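# Seat the loose screws head-up in the cover's free holes

## Task

Place each loose screw, head pointing up, into one of the empty holes in the cover so that all nine screws end up standing in the same way, then open the grippers and release them.

## Robot and tools

ROBOT. Two six-joint arms, left_arm and right_arm, each ending in a parallel two-finger gripper with a wrist camera. The left base sits at (+0.022, +0.291, 0) m and the right base at (-0.033, -0.285, 0) m, both almost unrotated. Their names say nothing about which side of a picture they appear on.

FRAME. Every position in results uses one scene frame: origin on the table surface midway between the arms, +z up, +x outward over the table, left_arm on the +y side. The state line gives, per arm, end_effector_position (metres) and end_effector_quat_wxyz. That point lies between the finger pads, roughly 1 cm short of the fingertips. The fingers extend along the gripper's +z axis and open and close along its y axis. Reported hand positions can be slightly wrong, more so when the arm is stretched out.

COMMAND ROW. Every motion tool takes rows of 14 numbers, even if only one arm should move: seven for left_arm, then seven for right_arm. Within each arm the order is wrist roll (joint6), shoulder (joint2), wrist yaw (joint5), wrist pitch (joint4), elbow (joint3), waist (joint1), and then the gripper opening. Joint values are absolute target angles in radians, the same numbers printed under Joint positions, not offsets. Stated ranges: waist -2.618 to 3.054, shoulder 0.000 to 3.142, elbow 0.000 to 3.142, wrist pitch -1.571 to 1.571, wrist yaw -1.571 to 1.571, wrist roll -2.094 to 2.094; real ends may differ by up to 0.036 rad. A target more than 0.036 rad outside a range, and farther out than the joint currently is, gets the call rejected; targets past a real end are cut to that end, reported as "joint sent to its limit". Opening is a number in [-1, 1], +1 wide open, -1 shut. To keep a joint where it is, resend its value from the Joint targets line.

MOTION CLAMPS. Each step, the commanded angle may lead the measured angle by at most 0.202 rad (waist), 0.258 (shoulder), 0.238 (elbow), 0.573 (wrist pitch), 0.522 (wrist yaw and roll). If targets would carry the gripper over 70 mm from where it is, all targets of that arm are pulled back. So large jumps need several actions, and an unfinished motion must be commanded again.

TOOLS.
execute_actions(actions): a list of actions; each action is a table of up to 15 rows, each row one control step of 1/30 s. A shorter table repeats its final row until the action's 15 steps are used. An empty list just returns state and images.
move(target, speed, blocking): target is a single 14-number row of absolute joint angles and openings. All joints travel proportionally, so the gripper follows a curve; duration is 0.5 to 10 s and it stops after 10 s even if short. speed (0.01 to 2 rad/s, default 0.5) caps the joint with the longest travel. Finger openings are sent at the start. Paths ignore obstacles and the other arm. blocking=false returns after 0.5 s; then check with wait(0), and call wait or stop before any new row or move. The extra "move:" line reports the ending (done, off_target, moving, held, fault), limits=held or limits=none, and each arm's joint farthest from target.
wait(seconds): 0 to 10; holds the last command and lets a running move continue.
stop(): brakes a running move; fingers keep moving.
zoom_image(camera, region): camera is cam_high, cam_low, cam_left_wrist or cam_right_wrist; region [x0, y0, x1, y1] in pixels, origin top-left, no larger than 504 by 504.
read_manual(section): returns licence text only.
finished_scene(scene): integer 1 or 2; ends the current scene irreversibly and reports success.

RESULTS. Joint positions and Joint velocities list each arm's joints in the order above, then the finger gap in metres (0.094 fully open). grip_measured shows the opening on the command scale; each gripper's reading may be off by about 1 mm. Joint targets shows what the joints are currently being driven to. Torques follow the same joint order and include offsets and noise. Action results also list step readings, with HELD marking steps where an arm was held back. "joint command not followed" means a clearance check changed some joint targets. FAULT lines report an arm stopping. Cameras: cam_high, cam_low and two fisheye wrist cameras, all 504x504; calibration lines are supplied.

GRASPING. To hold a screw, command an opening about 0.03 below grip_measured; smaller gaps squeeze harder. Very thin parts receive less force. Pads may spike in force on first contact.

AVOID. Never knock or place anything off the table. Keep the arms from colliding or pushing on each other. Approach contacts slowly and do not aim far past the contact point, since speed and overshoot raise force. Prevent drops and slips; parts may occasionally be tugged or nudged by outside disturbances. Holding loads warms motors: a MOTOR HOT warning appears at 75 °C, the arm halts for 10 s at 90 °C, and at 100 °C it goes limp and falls.

Each tool is called after "Emit:" as name(argument=value, ...), one argument or row to a line, values as JSON.

## Session

Emit:
execute_actions(
  actions=[],
)

Scene clock: 0.00 s.
left_arm: end_effector_position=(+0.3744, +0.0874, +0.1320) grip_measured=+1.000 end_effector_quat_wxyz=(+0.074, +0.928, +0.304, +0.204) | right_arm: end_effector_position=(+0.3937, -0.5634, +0.3358) grip_measured=+1.000 end_effector_quat_wxyz=(+0.499, +0.328, +0.569, -0.565)
Joint names: [wrist roll, shoulder, wrist yaw, wrist pitch, elbow, waist]
Joint positions: left_arm=[ 1.924  1.745 -0.24  -0.885  1.427 -0.628  0.094] | right_arm=[-0.59   1.874  1.086  0.862  1.311 -0.258  0.094]
Joint velocities: left_arm=[-0.007 -0.017 -0.037  0.007 -0.002 -0.002  0.   ] | right_arm=[ 0.007 -0.002 -0.081  0.007  0.022 -0.002  0.   ]
Joint torques (N m, as the arm reports them, + toward a larger angle): no reading
Motor temperatures (°C, as the motors report them): left_arm=[17 15 19 16 15 18] | right_arm=[18 17 16 16 16 17]
Joint targets: left_arm=[1.923 1.742 -0.237 -0.896 1.431 -0.628] | right_arm=[-0.588 1.871 1.083 0.855 1.315 -0.258]

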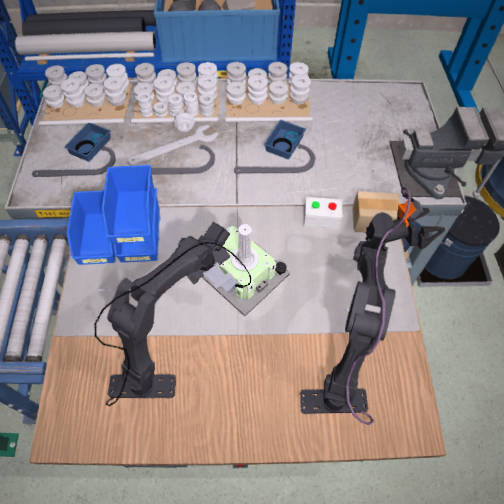

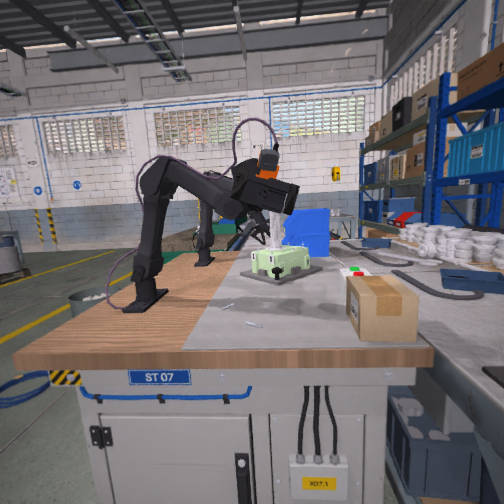

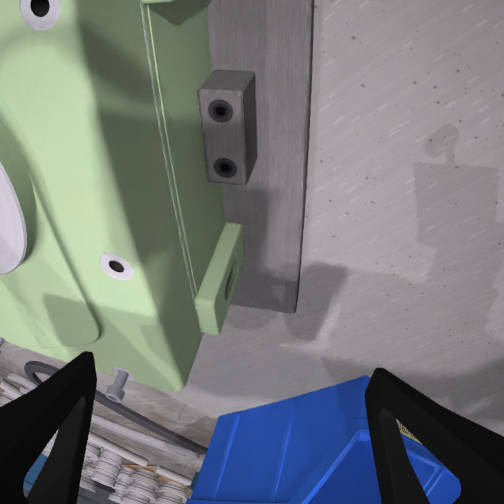

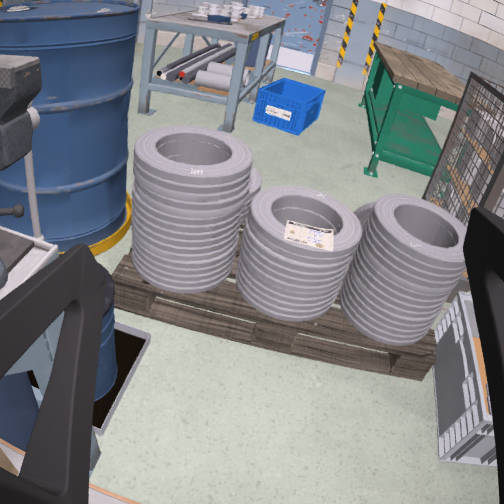

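Emit:
move(
  target=[0,0.6,0,-0.9,0.9,0.5,1,0,0.6,0,-0.9,0.9,-0.7,1],
  speed=1.0,
)

Emit:
zoom_image(
  camera="cam_high",
  region=[190,210,300,320],
)

Emit:
zoom_image(
  camera="cam_low",
  region=[200,200,340,340],
)

Emit:
zoom_image(
  camera="cam_high",
  region=[50,180,430,420],
)

Scene clock: 6.70 s.
left_arm: end_effector_position=(+0.2219, +0.3995, +0.2640) grip_measured=+1.000 end_effector_quat_wxyz=(+0.458, -0.212, +0.855, +0.119) | right_arm: end_effector_position=(+0.1427, -0.4321, +0.2611) grip_measured=+1.000 end_effector_quat_wxyz=(+0.439, +0.299, +0.831, -0.167)
Joint names: [wrist roll, shoulder, wrist yaw, wrist pitch, elbow, waist]
Joint positions: left_arm=[ 0.007  0.616 -0.007 -0.886  0.917  0.49   0.094] | right_arm=[-0.01   0.621  0.012 -0.882  0.911 -0.687  0.094]
Joint velocities: left_arm=[-0.037 -0.012 -0.066  0.007 -0.012  0.017  0.   ] | right_arm=[ 0.007  0.002  0.066 -0.066 -0.002  0.002  0.   ]
Joint torques (N m, as the arm reports them, + toward a larger angle): left_arm=[-0.09  0.35  0.11  1.82  5.41  0.69] | right_arm=[ 0.06 -0.34 -0.12  1.39  5.76 -1.11]
Motor temperatures (°C, as the motors report them): left_arm=[17 16 19 16 16 18] | right_arm=[18 18 16 17 17 17]
Joint targets: left_arm=[-0.000 0.600 0.000 -0.900 0.900 0.500] | right_arm=[-0.000 0.600 0.000 -0.900 0.900 -0.700]
move: off_target (right_arm); limits=none; left_arm: farthest joint: the elbow, 0.017 radians from its target (0.527 radians at the start); right_arm: farthest joint: the shoulder, 0.021 radians from its target (1.274 radians at the start)
camera_calibration (this result's frames):
cam_left_wrist: T_world_to_cam=[[0.469912, -0.872981, 0.130719, 0.208158], [-0.742727, -0.471056, -0.475881, 0.52166], [0.477011, 0.126534, -0.869741, 0.197057], [0, 0, 0, 1]] pos_world=[0.195636, 0.402515, 0.392427]
cam_right_wrist: T_world_to_cam=[[-0.686386, -0.712406, -0.146126, -0.171568], [-0.688583, 0.701285, -0.184534, 0.45572], [0.233939, -0.0260415, -0.971902, 0.298813], [0, 0, 0, 1]] pos_world=[0.126135, -0.434034, 0.349443]

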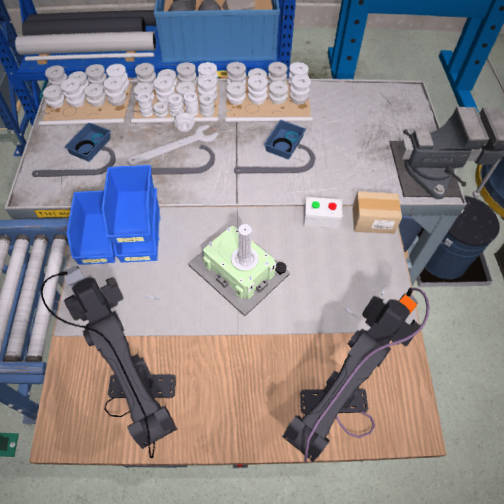

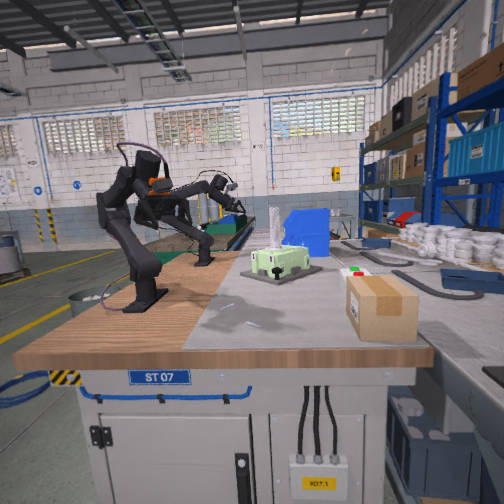

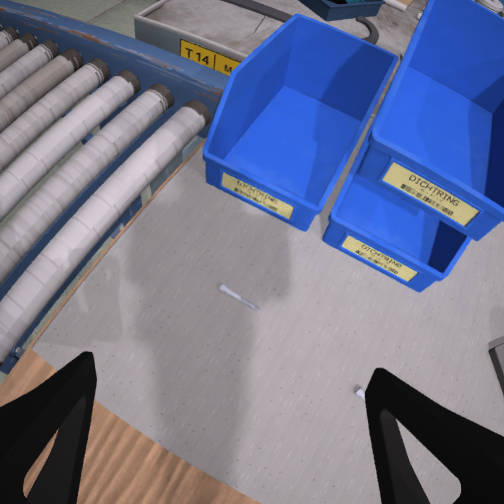

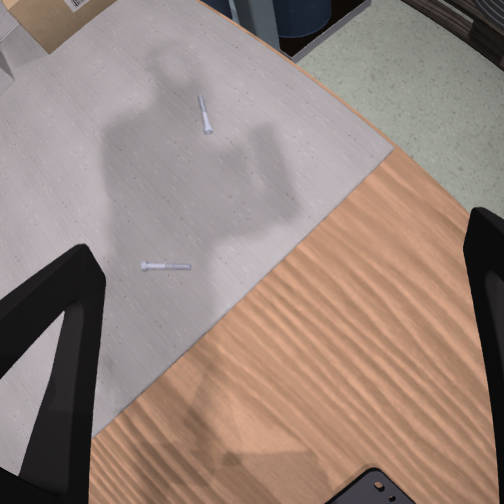

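Region (190, 210, 300, 320) of cam_high's 504x504 image, scaled by 4.582, with more detail than that image has.

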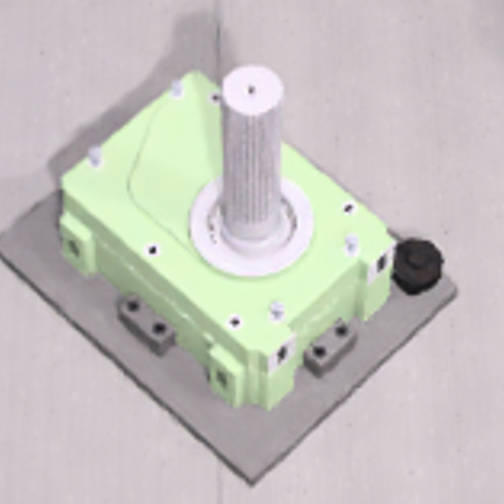

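Region (200, 200, 340, 340) of cam_low's 504x504 image, scaled by 3.600, with more detail than that image has.

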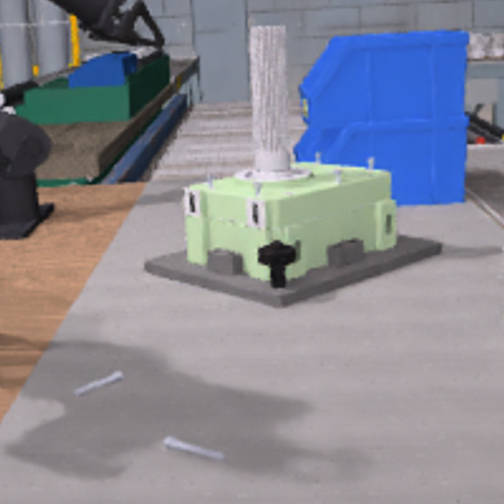

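Region (50, 180, 430, 420) of cam_high's 504x504 image, scaled by 1.326, with more detail than that image has; it fills the top 318 rows of this view, and the rest is white.

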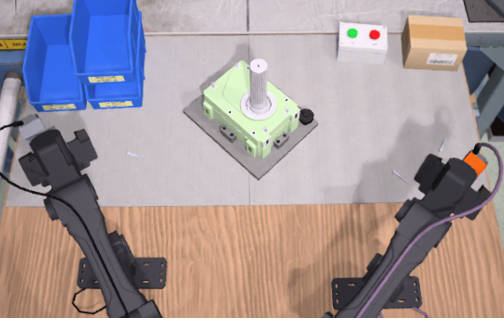

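Emit:
move(
  target=[-1.83,1.698,0.47,-0.96,1.087,0.269,-0.3,-2.08,1.901,0.4,-1.197,1.348,-0.03,-0.3],
  speed=1.0,
)

Scene clock: 35.43 s.
left_arm: end_effector_position=(+0.3156, +0.2923, +0.0540) grip_measured=-0.299 end_effector_quat_wxyz=(+0.163, +0.844, -0.485, +0.162) | right_arm: end_effector_position=(+0.2672, -0.3651, +0.0577) grip_measured=-0.298 end_effector_quat_wxyz=(+0.208, +0.837, -0.506, +0.024)
Joint names: [wrist roll, shoulder, wrist yaw, wrist pitch, elbow, waist]
Joint positions: left_arm=[-1.821  1.693  0.463 -0.944  1.058  0.278  0.033] | right_arm=[-2.067  1.891  0.389 -1.176  1.33  -0.038  0.033]
Joint velocities: left_arm=[-0.022 -0.012  0.037  0.022 -0.007  0.022 -0.   ] | right_arm=[ 0.066  0.002 -0.022  0.037  0.002 -0.012 -0.001]
Joint torques (N m, as the arm reports them, + toward a larger angle): left_arm=[-0.04 -7.39  0.33  0.16  7.74 -0.79] | right_arm=[-0.14 -8.99  0.3  -0.35  7.25  0.64]
Motor temperatures (°C, as the motors report them): left_arm=[17 15 19 18 17 18] | right_arm=[18 18 16 19 18 17]
Joint targets: left_arm=[-1.830 1.698 0.470 -0.960 1.087 0.269] | right_arm=[-2.080 1.901 0.400 -1.197 1.348 -0.030]
move: off_target (left_arm, right_arm); limits=none; left_arm: farthest joint: the elbow, 0.029 radians from its target (0.170 radians at the start); right_arm: farthest joint: the wrist pitch, 0.021 radians from its target (0.315 radians at the start)
camera_calibration (this result's frames):
cam_left_wrist: T_world_to_cam=[[0.796567, 0.596011, -0.101251, -0.421981], [0.42814, -0.437912, 0.790525, -0.00682348], [0.426823, -0.673055, -0.604003, 0.218437], [0, 0, 0, 1]] pos_world=[0.245823, 0.395537, 0.0946046]
cam_right_wrist: T_world_to_cam=[[0.921047, 0.239166, -0.307364, -0.140858], [0.37809, -0.35988, 0.852956, -0.275389], [0.0933837, -0.901824, -0.421893, -0.240136], [0, 0, 0, 1]] pos_world=[0.256283, -0.281979, 0.0902883]

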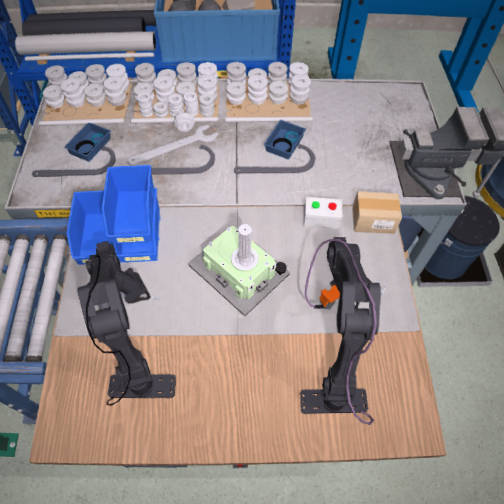

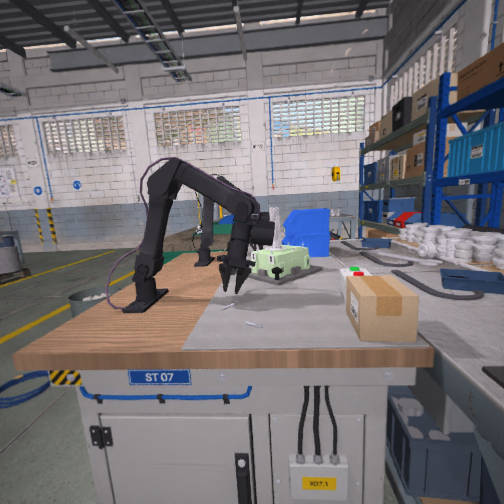

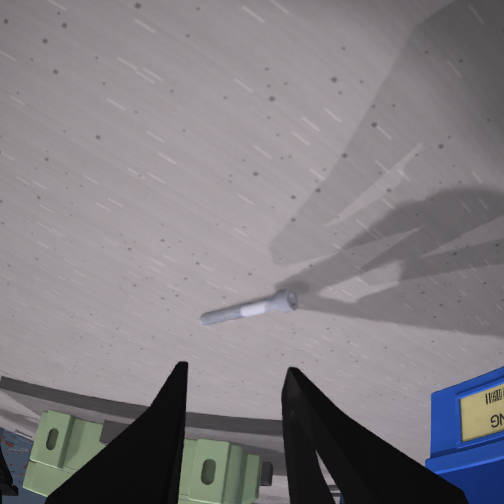

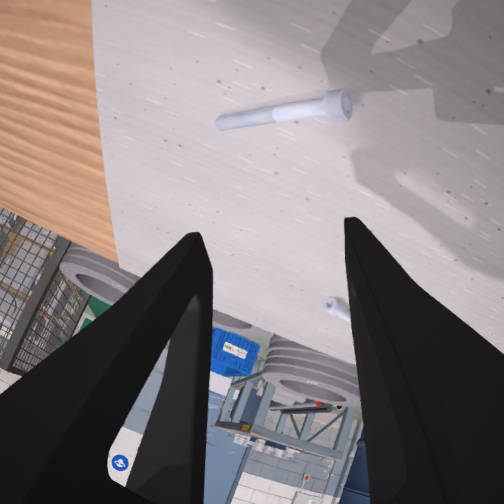

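Emit:
move(
  target=[-0.9,1.766,0.52,-0.835,1.04,0.275,-0.4,-0.74,1.945,0.4,-1.1,1.295,-0.025,-0.4],
  speed=0.8,
)

Scene clock: 42.23 s.
left_arm: end_effector_position=(+0.3362, +0.2901, +0.0417) grip_measured=-0.398 end_effector_quat_wxyz=(-0.063, -0.537, +0.805, -0.246) | right_arm: end_effector_position=(+0.2730, -0.3654, +0.0407) grip_measured=-0.398 end_effector_quat_wxyz=(-0.147, -0.353, +0.912, -0.147)
Joint names: [wrist roll, shoulder, wrist yaw, wrist pitch, elbow, waist]
Joint positions: left_arm=[-0.909  1.754  0.511 -0.84   1.058  0.278  0.028] | right_arm=[-0.752  1.927  0.389 -1.111  1.309 -0.038  0.028]
Joint velocities: left_arm=[-0.022  0.002 -0.022 -0.007  0.002  0.022 -0.001] | right_arm=[-0.022 -0.002  0.066 -0.022 -0.012 -0.012 -0.   ]
Joint torques (N m, as the arm reports them, + toward a larger angle): left_arm=[ 0.06 -7.34  0.44  0.44  4.35 -0.26] | right_arm=[ 0.07 -8.57  0.32 -0.05  4.58  1.09]
Motor temperatures (°C, as the motors report them): left_arm=[17 16 19 18 17 18] | right_arm=[18 18 16 19 18 17]
Joint targets: left_arm=[-0.900 1.766 0.520 -0.835 1.040 0.275] | right_arm=[-0.740 1.945 0.400 -1.100 1.295 -0.025]
move: done; limits=none; left_arm: farthest joint: the elbow, 0.018 radians from its target (0.018 radians at the start); right_arm: farthest joint: the shoulder, 0.018 radians from its target (0.054 radians at the start)
camera_calibration (this result's frames):
cam_left_wrist: T_world_to_cam=[[0.923224, -0.166514, 0.346311, -0.27832], [-0.379434, -0.53747, 0.753098, 0.295059], [0.0607299, -0.82668, -0.559386, 0.366558], [0, 0, 0, 1]] pos_world=[0.346646, 0.415267, 0.0792246]
cam_right_wrist: T_world_to_cam=[[0.549494, -0.812513, 0.194625, -0.45462], [-0.444471, -0.0870328, 0.891555, 0.0595191], [-0.707462, -0.576409, -0.408962, 0.0889046], [0, 0, 0, 1]] pos_world=[0.339162, -0.312959, 0.0717745]

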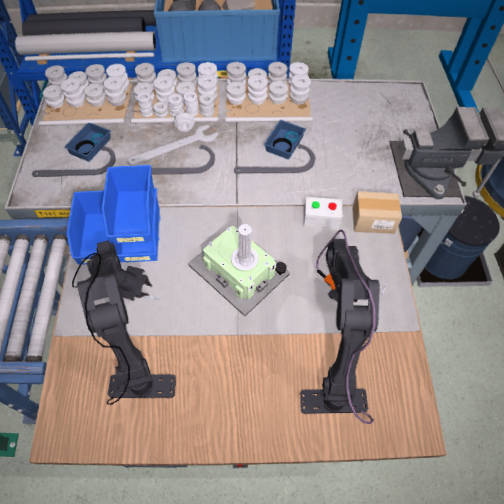

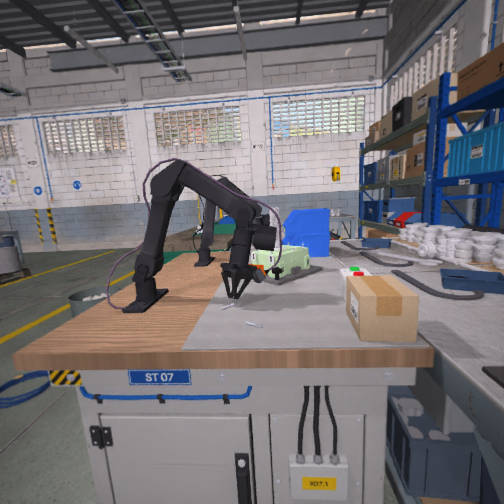

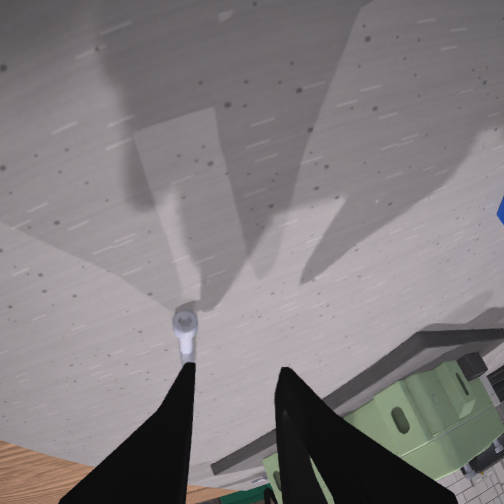

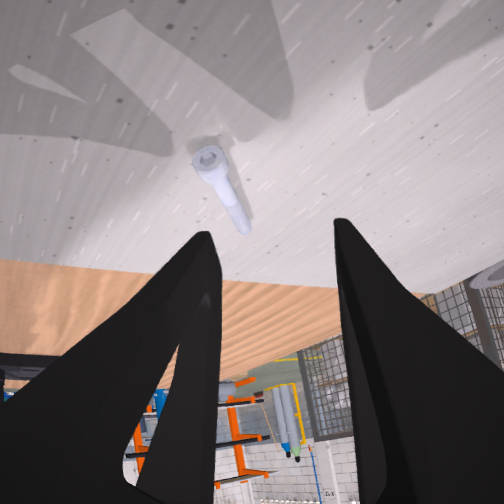

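Emit:
move(
  target=[-0.9,1.79,0.525,-0.762,0.965,0.292,-0.4,-0.74,1.968,0.405,-1.02,1.22,-0.03,-0.4],
  speed=0.15,
)

Scene clock: 45.63 s.
left_arm: end_effector_position=(+0.3262, +0.2870, +0.0242) grip_measured=-0.399 end_effector_quat_wxyz=(-0.077, -0.542, +0.799, -0.250) | right_arm: end_effector_position=(+0.2616, -0.3655, +0.0176) grip_measured=-0.398 end_effector_quat_wxyz=(-0.161, -0.355, +0.910, -0.143)
Joint names: [wrist roll, shoulder, wrist yaw, wrist pitch, elbow, waist]
Joint positions: left_arm=[-0.909  1.772  0.53  -0.786  0.995  0.287  0.028] | right_arm=[-0.752  1.951  0.393 -1.044  1.235 -0.038  0.028]
Joint velocities: left_arm=[ 0.037 -0.022  0.022  0.007  0.002 -0.012  0.001] | right_arm=[ 0.022 -0.002  0.081 -0.081 -0.002  0.002  0.   ]
Joint torques (N m, as the arm reports them, + toward a larger angle): left_arm=[ 0.   -6.62  0.27  0.64  3.23  0.57] | right_arm=[ 0.07 -8.59  0.32  0.    4.2   0.74]
Motor temperatures (°C, as the motors report them): left_arm=[17 16 19 18 17 18] | right_arm=[18 18 16 18 18 17]
Joint targets: left_arm=[-0.900 1.790 0.525 -0.762 0.965 0.292] | right_arm=[-0.740 1.968 0.405 -1.020 1.220 -0.030]
move: off_target (left_arm, right_arm); limits=none; left_arm: farthest joint: the elbow, 0.030 radians from its target (0.093 radians at the start); right_arm: farthest joint: the wrist pitch, 0.024 radians from its target (0.091 radians at the start)
camera_calibration (this result's frames):
cam_left_wrist: T_world_to_cam=[[0.931538, -0.150565, 0.331008, -0.270494], [-0.359302, -0.521332, 0.774025, 0.291007], [0.0560238, -0.839966, -0.539739, 0.359713], [0, 0, 0, 1]] pos_world=[0.336382, 0.413131, 0.0584402]
cam_right_wrist: T_world_to_cam=[[0.555524, -0.81178, 0.180017, -0.445074], [-0.417009, -0.0846933, 0.904948, 0.0684227], [-0.719373, -0.577789, -0.385569, 0.0735396], [0, 0, 0, 1]] pos_world=[0.328684, -0.313017, 0.0465564]

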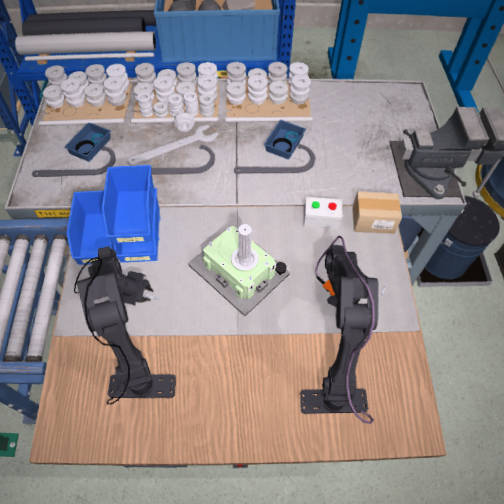

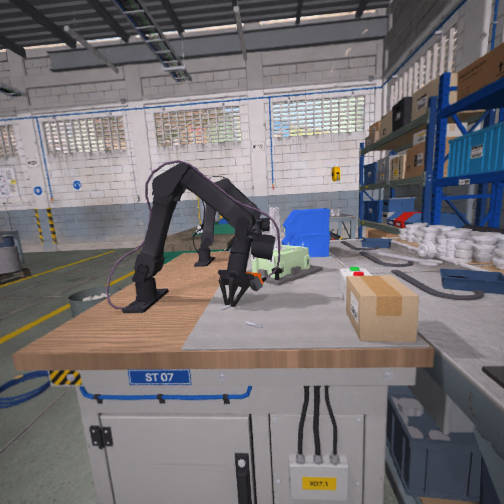

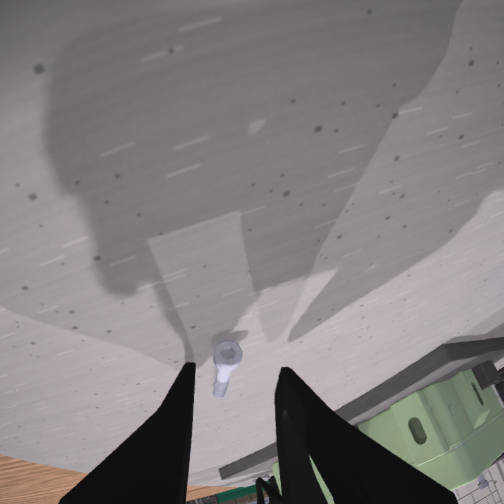

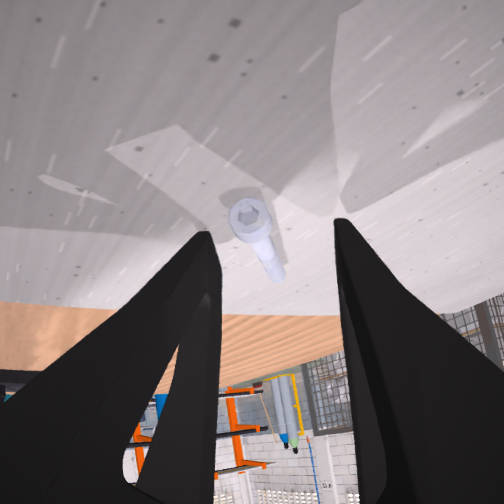

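Emit:
move(
  target=[-0.9,1.802,0.525,-0.762,0.975,0.292,-0.68,-0.74,1.985,0.405,-1.005,1.22,-0.03,-0.68],
  speed=0.05,
)

Emit:
zoom_image(
  camera="cam_low",
  region=[200,270,270,330],
)

Emit:
zoom_image(
  camera="cam_left_wrist",
  region=[170,320,310,460],
)

Scene clock: 48.23 s.
left_arm: end_effector_position=(+0.3277, +0.2872, +0.0225) grip_measured=-0.678 end_effector_quat_wxyz=(-0.076, -0.541, +0.799, -0.251) | right_arm: end_effector_position=(+0.2647, -0.3659, +0.0167) grip_measured=-0.678 end_effector_quat_wxyz=(-0.156, -0.354, +0.911, -0.146)
Joint names: [wrist roll, shoulder, wrist yaw, wrist pitch, elbow, waist]
Joint positions: left_arm=[-0.909  1.779  0.531 -0.776  0.995  0.287  0.015] | right_arm=[-0.752  1.952  0.394 -1.031  1.235 -0.038  0.015]
Joint velocities: left_arm=[-0.066 -0.017 -0.007  0.022  0.002 -0.022  0.001] | right_arm=[ 0.066 -0.012  0.037 -0.007 -0.027  0.002  0.001]
Joint torques (N m, as the arm reports them, + toward a larger angle): left_arm=[ 0.01 -6.28  0.36  0.51  3.9   0.3 ] | right_arm=[ 0.1  -7.23  0.3   0.03  4.22  0.74]
Motor temperatures (°C, as the motors report them): left_arm=[17 16 19 17 17 18] | right_arm=[18 19 16 18 18 17]
Joint targets: left_arm=[-0.900 1.802 0.525 -0.762 0.975 0.292] | right_arm=[-0.740 1.985 0.405 -1.005 1.220 -0.030]
move: off_target (left_arm, right_arm); limits=none; left_arm: farthest joint: the shoulder, 0.023 radians from its target (0.030 radians at the start); right_arm: farthest joint: the shoulder, 0.033 radians from its target (0.034 radians at the start)
camera_calibration (this result's frames):
cam_left_wrist: T_world_to_cam=[[0.930456, -0.150495, 0.334071, -0.271056], [-0.361821, -0.521142, 0.772979, 0.293852], [0.0577688, -0.840096, -0.539352, 0.358369], [0, 0, 0, 1]] pos_world=[0.337825, 0.413411, 0.0566977]
cam_right_wrist: T_world_to_cam=[[0.553458, -0.811354, 0.188119, -0.446281], [-0.427949, -0.0832585, 0.89996, 0.0740094], [-0.714523, -0.578596, -0.393298, 0.0737096], [0, 0, 0, 1]] pos_world=[0.331337, -0.313282, 0.0463385]

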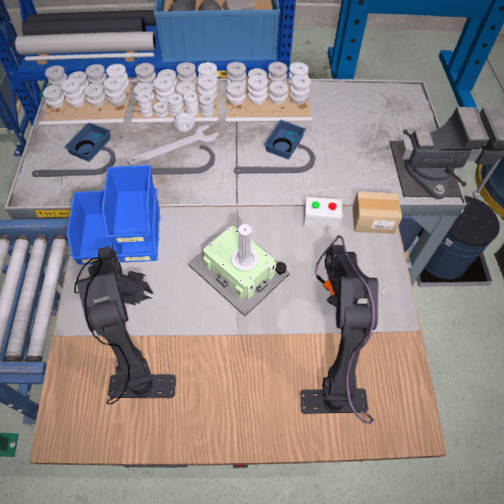

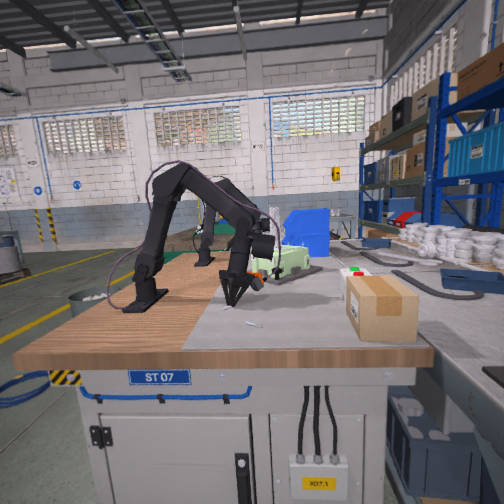

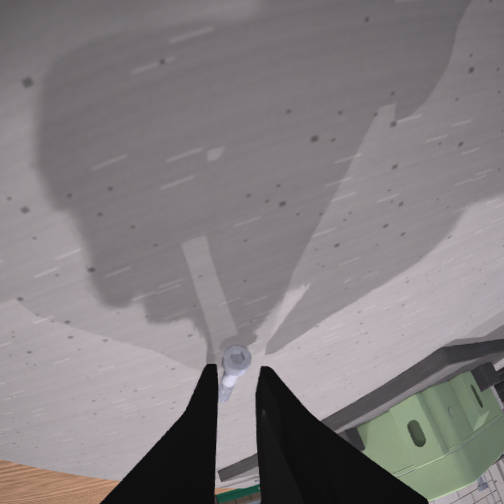

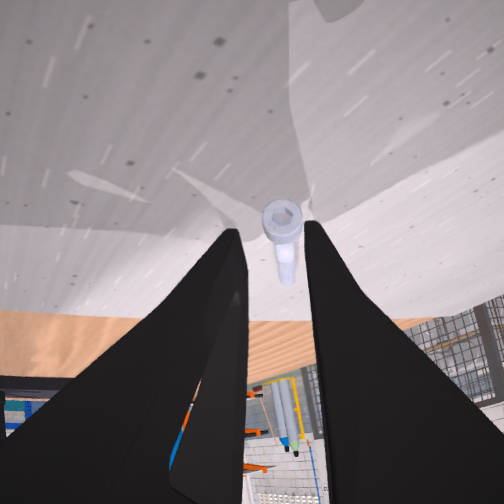

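Region (200, 270, 270, 330) of cam_low's 504x504 image, scaled by 7.200, with more detail than that image has; it fills the top 432 rows of this view, and the rest is white.

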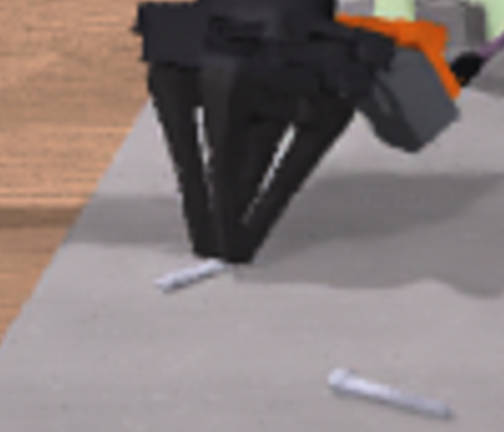

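Region (170, 320, 310, 460) of cam_left_wrist's 504x504 image, scaled by 3.600, with more detail than that image has.

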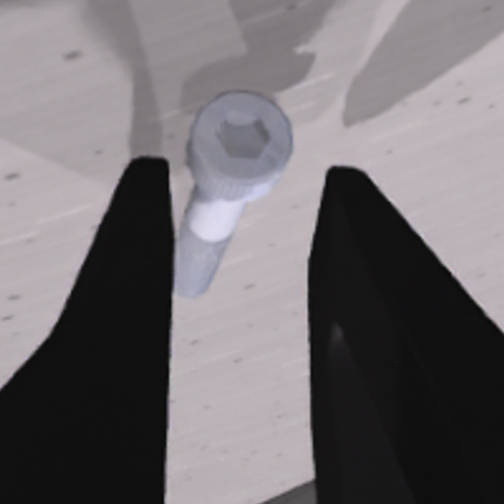

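Emit:
move(
  target=[-0.96,1.81,0.525,-0.762,0.97,0.292,-0.94,-0.74,1.975,0.405,-1.005,1.22,-0.03,-0.94],
  speed=0.1,
)

Scene clock: 50.00 s.
left_arm: end_effector_position=(+0.3282, +0.2869, +0.0225) grip_measured=-0.932 end_effector_quat_wxyz=(-0.081, -0.559, +0.786, -0.251) | right_arm: end_effector_position=(+0.2657, -0.3661, +0.0166) grip_measured=-0.907 end_effector_quat_wxyz=(-0.154, -0.354, +0.911, -0.147)
Joint names: [wrist roll, shoulder, wrist yaw, wrist pitch, elbow, waist]
Joint positions: left_arm=[-0.954  1.78   0.534 -0.774  0.995  0.287  0.003] | right_arm=[-0.752  1.952  0.395 -1.026  1.235 -0.038  0.004]
Joint velocities: left_arm=[-0.022 -0.007 -0.022 -0.007 -0.002  0.022 -0.001] | right_arm=[-0.022 -0.012 -0.007 -0.066 -0.017 -0.012 -0.001]
Joint torques (N m, as the arm reports them, + toward a larger angle): left_arm=[-0.07 -5.72  0.21  0.47  3.72  0.33] | right_arm=[ 0.09 -8.11  0.31  0.    4.24  0.72]
Motor temperatures (°C, as the motors report them): left_arm=[17 16 19 17 17 18] | right_arm=[18 19 16 18 18 17]
Joint targets: left_arm=[-0.960 1.810 0.525 -0.762 0.970 0.292] | right_arm=[-0.740 1.975 0.405 -1.005 1.220 -0.030]
move: off_target (left_arm, right_arm); limits=none; left_arm: farthest joint: the shoulder, 0.030 radians from its target (0.031 radians at the start); right_arm: farthest joint: the shoulder, 0.023 radians from its target (0.023 radians at the start)
camera_calibration (this result's frames):
cam_left_wrist: T_world_to_cam=[[0.941986, -0.111139, 0.316719, -0.286261], [-0.326046, -0.527115, 0.784758, 0.283592], [0.0797296, -0.842495, -0.532771, 0.351371], [0, 0, 0, 1]] pos_world=[0.334104, 0.413699, 0.0553135]
cam_right_wrist: T_world_to_cam=[[0.552761, -0.81099, 0.191704, -0.446782], [-0.431997, -0.0821422, 0.898126, 0.076059], [-0.712624, -0.579265, -0.39575, 0.0735784], [0, 0, 0, 1]] pos_world=[0.332255, -0.313466, 0.0464581]

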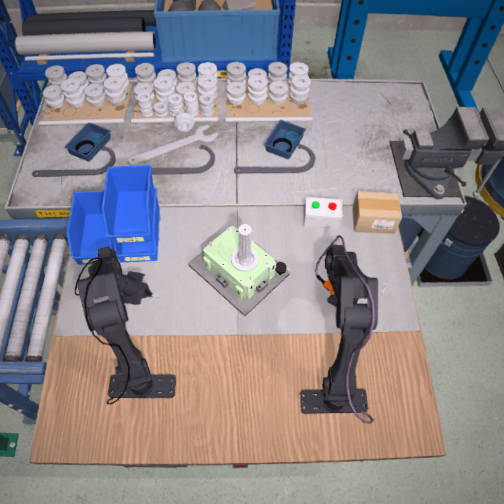

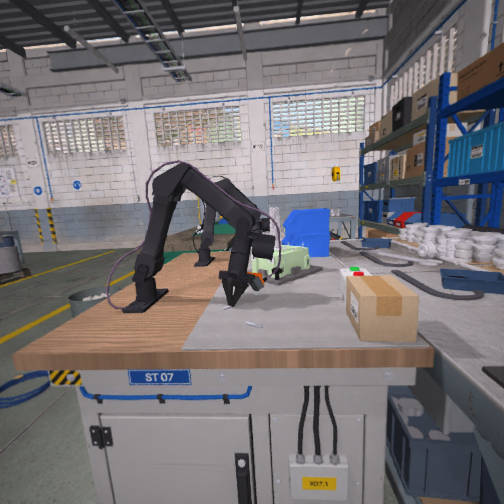

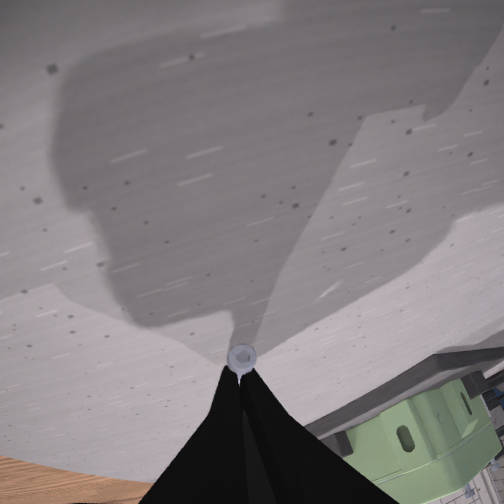

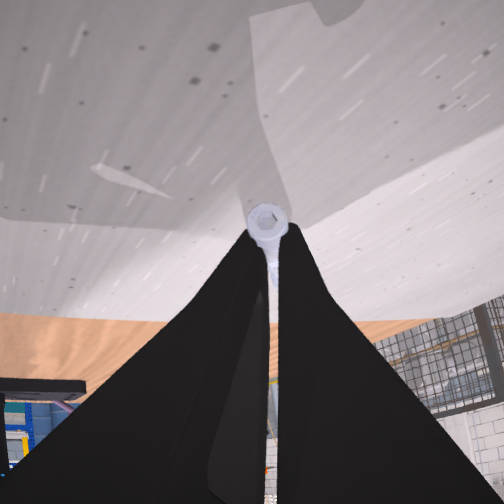

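Emit:
move(
  target=[-0.96,1.6,0.525,-0.80,1.0,0.292,-0.97,-0.74,1.78,0.405,-1.05,1.22,-0.03,-0.945],
  speed=0.3,
)

Emit:
move(
  target=[0,1.296,0,0.066,0.83,-0.3,-0.97,0,1.439,0,0.098,0.94,0.1,-0.945],
  speed=0.7,
)

Emit:
move(
  target=[0,1.296,0,0.066,0.82,-0.625,-0.97,0,1.439,0,0.098,0.93,0.408,-0.945],
  speed=0.4,
)

Emit:
zoom_image(
  camera="cam_low",
  region=[220,180,330,290],
)

Scene clock: 59.63 s.
left_arm: end_effector_position=(+0.3373, +0.2899, +0.0687) grip_measured=-0.948 end_effector_quat_wxyz=(-0.010, -0.541, +0.795, -0.274) | right_arm: end_effector_position=(+0.2754, -0.3665, +0.0614) grip_measured=-0.907 end_effector_quat_wxyz=(-0.089, -0.342, +0.919, -0.175)
Joint names: [wrist roll, shoulder, wrist yaw, wrist pitch, elbow, waist]
Joint positions: left_arm=[-0.955  1.612  0.532 -0.787  0.995  0.287  0.002] | right_arm=[-0.752  1.797  0.395 -1.038  1.235 -0.038  0.004]
Joint velocities: left_arm=[-0.022 -0.017  0.022  0.007 -0.002 -0.012  0.   ] | right_arm=[-0.037 -0.007 -0.007 -0.095  0.012 -0.007  0.   ]
Joint torques (N m, as the arm reports them, + toward a larger angle): left_arm=[-0.05 -8.25  0.31  0.52  6.38  0.35] | right_arm=[  0.07 -10.64   0.3   -0.03   4.84   0.63]
Motor temperatures (°C, as the motors report them): left_arm=[17 16 19 17 16 18] | right_arm=[18 19 16 18 17 17]
Joint targets: left_arm=[-0.960 1.600 0.525 -0.800 1.000 0.292] | right_arm=[-0.740 1.780 0.405 -1.050 1.220 -0.030]
move: done; limits=none; left_arm: farthest joint: the wrist pitch, 0.013 radians from its target (0.026 radians at the start); right_arm: farthest joint: the shoulder, 0.017 radians from its target (0.172 radians at the start)
camera_calibration (this result's frames):
cam_left_wrist: T_world_to_cam=[[0.885592, -0.12748, 0.446626, -0.294266], [-0.435622, -0.561547, 0.703491, 0.304333], [0.16112, -0.817566, -0.552835, 0.344545], [0, 0, 0, 1]] pos_world=[0.337661, 0.415072, 0.107807]
cam_right_wrist: T_world_to_cam=[[0.519235, -0.80944, 0.27423, -0.456388], [-0.556169, -0.0764025, 0.82755, 0.0805701], [-0.6489, -0.582211, -0.489856, 0.0851504], [0, 0, 0, 1]] pos_world=[0.337037, -0.313687, 0.100191]

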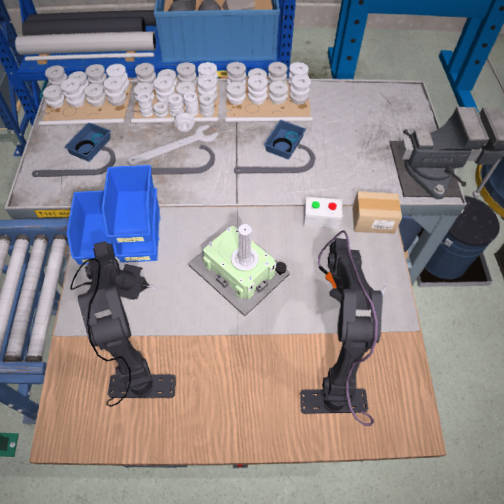

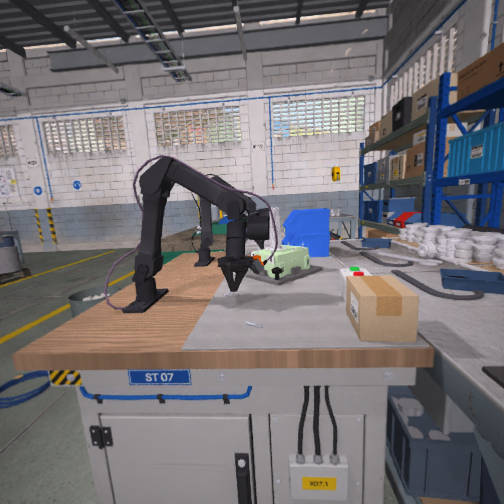

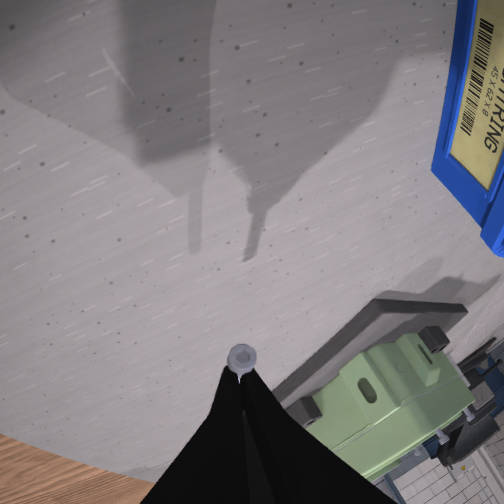

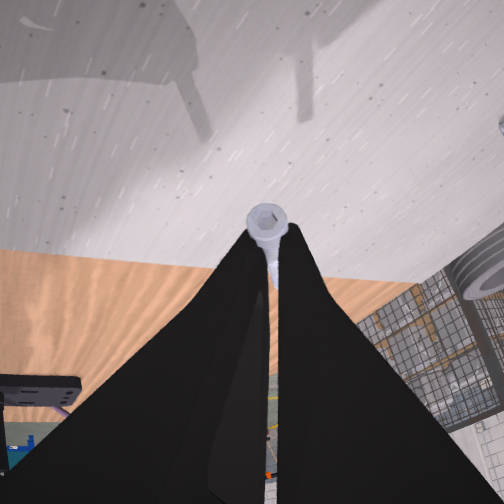

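Scene clock: 62.07 s.
left_arm: end_effector_position=(+0.4310, +0.1658, +0.2220) grip_measured=-0.949 end_effector_quat_wxyz=(+0.547, +0.121, +0.824, -0.087) | right_arm: end_effector_position=(+0.4280, -0.2486, +0.2147) grip_measured=-0.907 end_effector_quat_wxyz=(+0.546, -0.035, +0.837, +0.014)
Joint names: [wrist roll, shoulder, wrist yaw, wrist pitch, elbow, waist]
Joint positions: left_arm=[-0.009  1.313  0.008  0.066  0.849 -0.293  0.002] | right_arm=[-0.01   1.461  0.012  0.092  0.955  0.088  0.004]
Joint velocities: left_arm=[-0.037  0.002 -0.007  0.037 -0.012  0.002 -0.001] | right_arm=[-0.007  0.002  0.037 -0.051  0.002 -0.012 -0.   ]
Joint torques (N m, as the arm reports them, + toward a larger angle): left_arm=[ 0.05 -6.95 -0.1   2.09  6.25 -0.43] | right_arm=[ 0.07 -9.2  -0.12  1.72  6.37  1.02]
Motor temperatures (°C, as the motors report them): left_arm=[17 16 19 17 16 18] | right_arm=[18 19 16 18 18 17]
Joint targets: left_arm=[-0.000 1.296 -0.000 0.066 0.830 -0.300] | right_arm=[-0.000 1.439 -0.000 0.098 0.940 0.100]
move: off_target (right_arm); limits=none; left_arm: farthest joint: the elbow, 0.019 radians from its target (0.165 radians at the start); right_arm: farthest joint: the shoulder, 0.022 radians from its target (0.358 radians at the start)
camera_calibration (this result's frames):
cam_left_wrist: T_world_to_cam=[[-0.313378, -0.93775, 0.149728, 0.255485], [-0.761449, 0.153921, -0.629686, 0.485446], [0.567442, -0.31134, -0.762284, 0.100162], [0, 0, 0, 1]] pos_world=[0.39287, 0.196045, 0.343777]
cam_right_wrist: T_world_to_cam=[[0.0353603, -0.987109, -0.156097, -0.226823], [-0.934614, 0.0226491, -0.354941, 0.488074], [0.353901, 0.158442, -0.921765, 0.175575], [0, 0, 0, 1]] pos_world=[0.402045, -0.262771, 0.29967]

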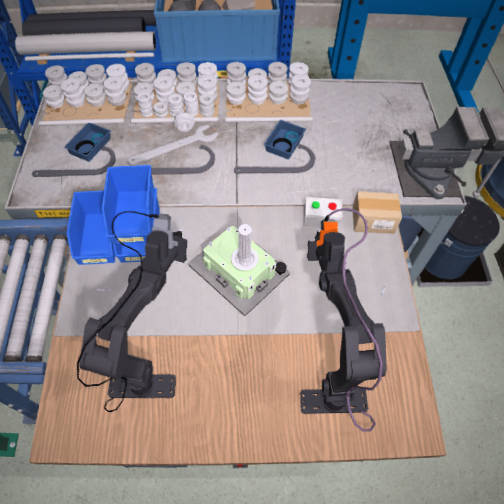

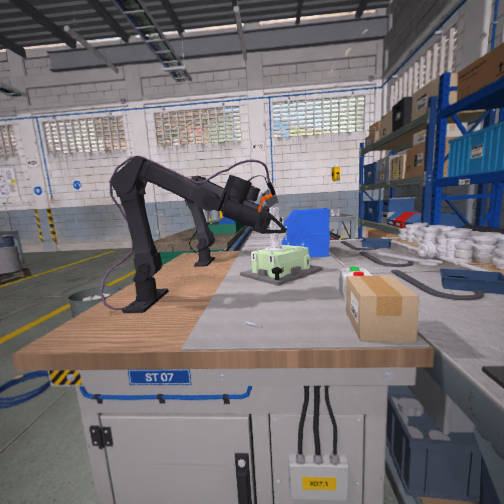

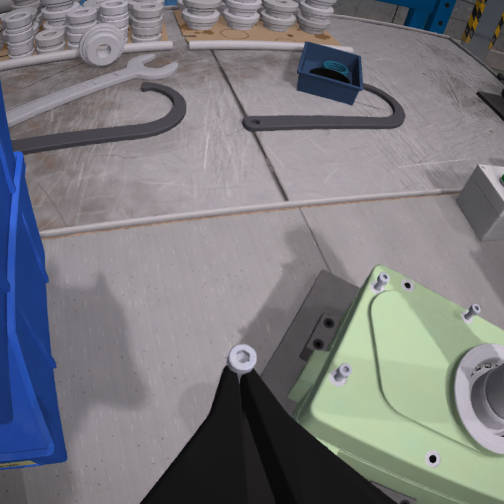

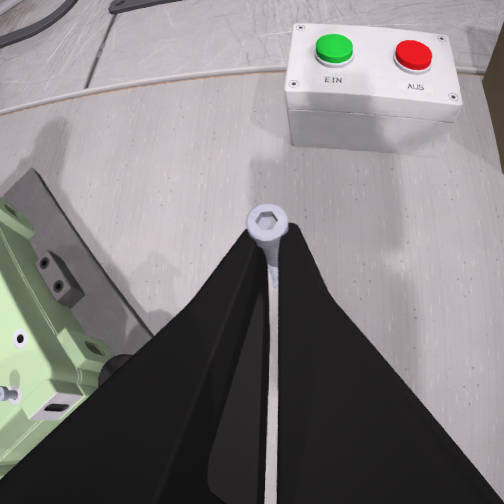

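Scene clock: 63.27 s.
left_arm: end_effector_position=(+0.3681, +0.0426, +0.2161) grip_measured=-0.949 end_effector_quat_wxyz=(+0.522, +0.254, +0.796, -0.172) | right_arm: end_effector_position=(+0.3922, -0.1083, +0.2088) grip_measured=-0.907 end_effector_quat_wxyz=(+0.532, -0.167, +0.824, +0.101)
Joint names: [wrist roll, shoulder, wrist yaw, wrist pitch, elbow, waist]
Joint positions: left_arm=[-0.007  1.313  0.006  0.071  0.835 -0.62   0.002] | right_arm=[-0.01   1.461  0.006  0.095  0.941  0.402  0.004]
Joint velocities: left_arm=[ 0.007  0.012  0.007 -0.007 -0.012 -0.032 -0.002] | right_arm=[ 0.022 -0.002 -0.022 -0.007  0.017  0.002 -0.   ]
Joint torques (N m, as the arm reports them, + toward a larger angle): left_arm=[ 0.06 -6.86 -0.01  2.02  6.56 -0.27] | right_arm=[ 0.06 -9.2  -0.06  1.68  6.72  0.59]
Motor temperatures (°C, as the motors report them): left_arm=[17 16 19 18 16 18] | right_arm=[18 19 16 18 18 17]
Joint targets: left_arm=[0.000 1.296 0.000 0.066 0.820 -0.625] | right_arm=[0.000 1.439 -0.000 0.098 0.930 0.408]
move: off_target (right_arm); limits=none; left_arm: farthest joint: the shoulder, 0.017 radians from its target (0.017 radians at the start); right_arm: farthest joint: the shoulder, 0.022 radians from its target (0.022 radians at the start)
camera_calibration (this result's frames):
cam_left_wrist: T_world_to_cam=[[-0.595236, -0.789792, 0.148066, 0.218877], [-0.677014, 0.393661, -0.621839, 0.409805], [0.432836, -0.470383, -0.769021, 0.15075], [0, 0, 0, 1]] pos_world=[0.342478, 0.0824533, 0.338354]
cam_right_wrist: T_world_to_cam=[[0.340533, -0.926757, -0.158616, -0.200618], [-0.898783, -0.271319, -0.344347, 0.401219], [0.276091, 0.259823, -0.925347, 0.202785], [0, 0, 0, 1]] pos_world=[0.372939, -0.129754, 0.293983]

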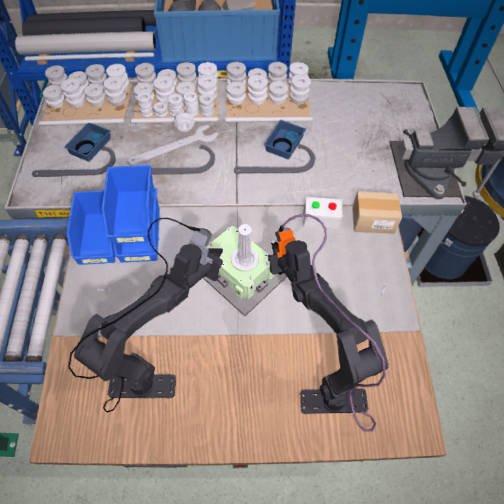

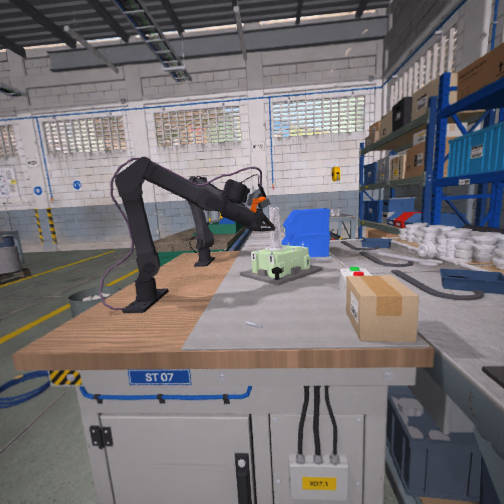

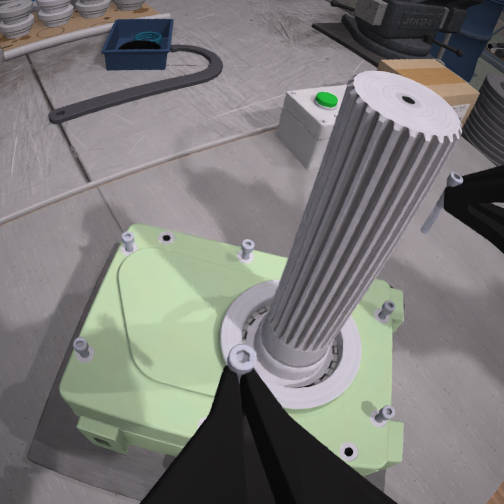

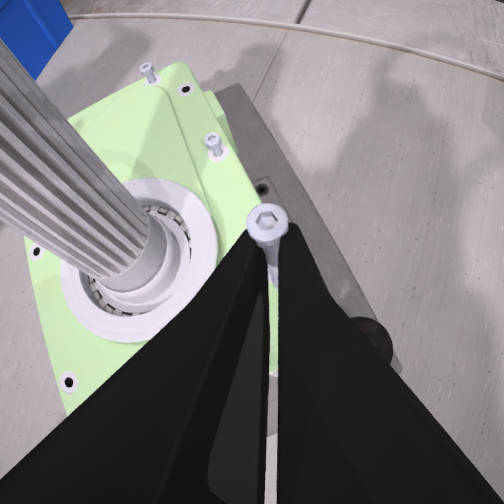

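Region (220, 180, 330, 290) of cam_low's 504x504 image, scaled by 4.582, with more detail than that image has.

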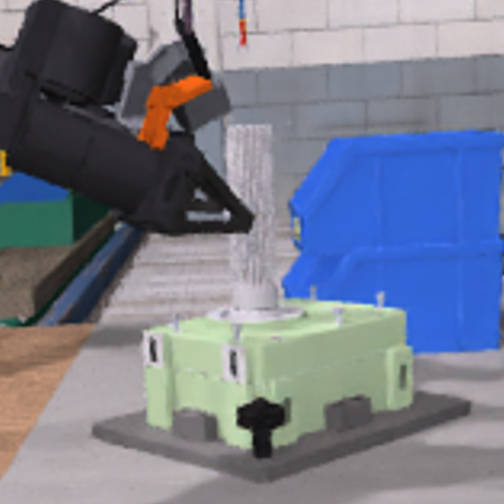

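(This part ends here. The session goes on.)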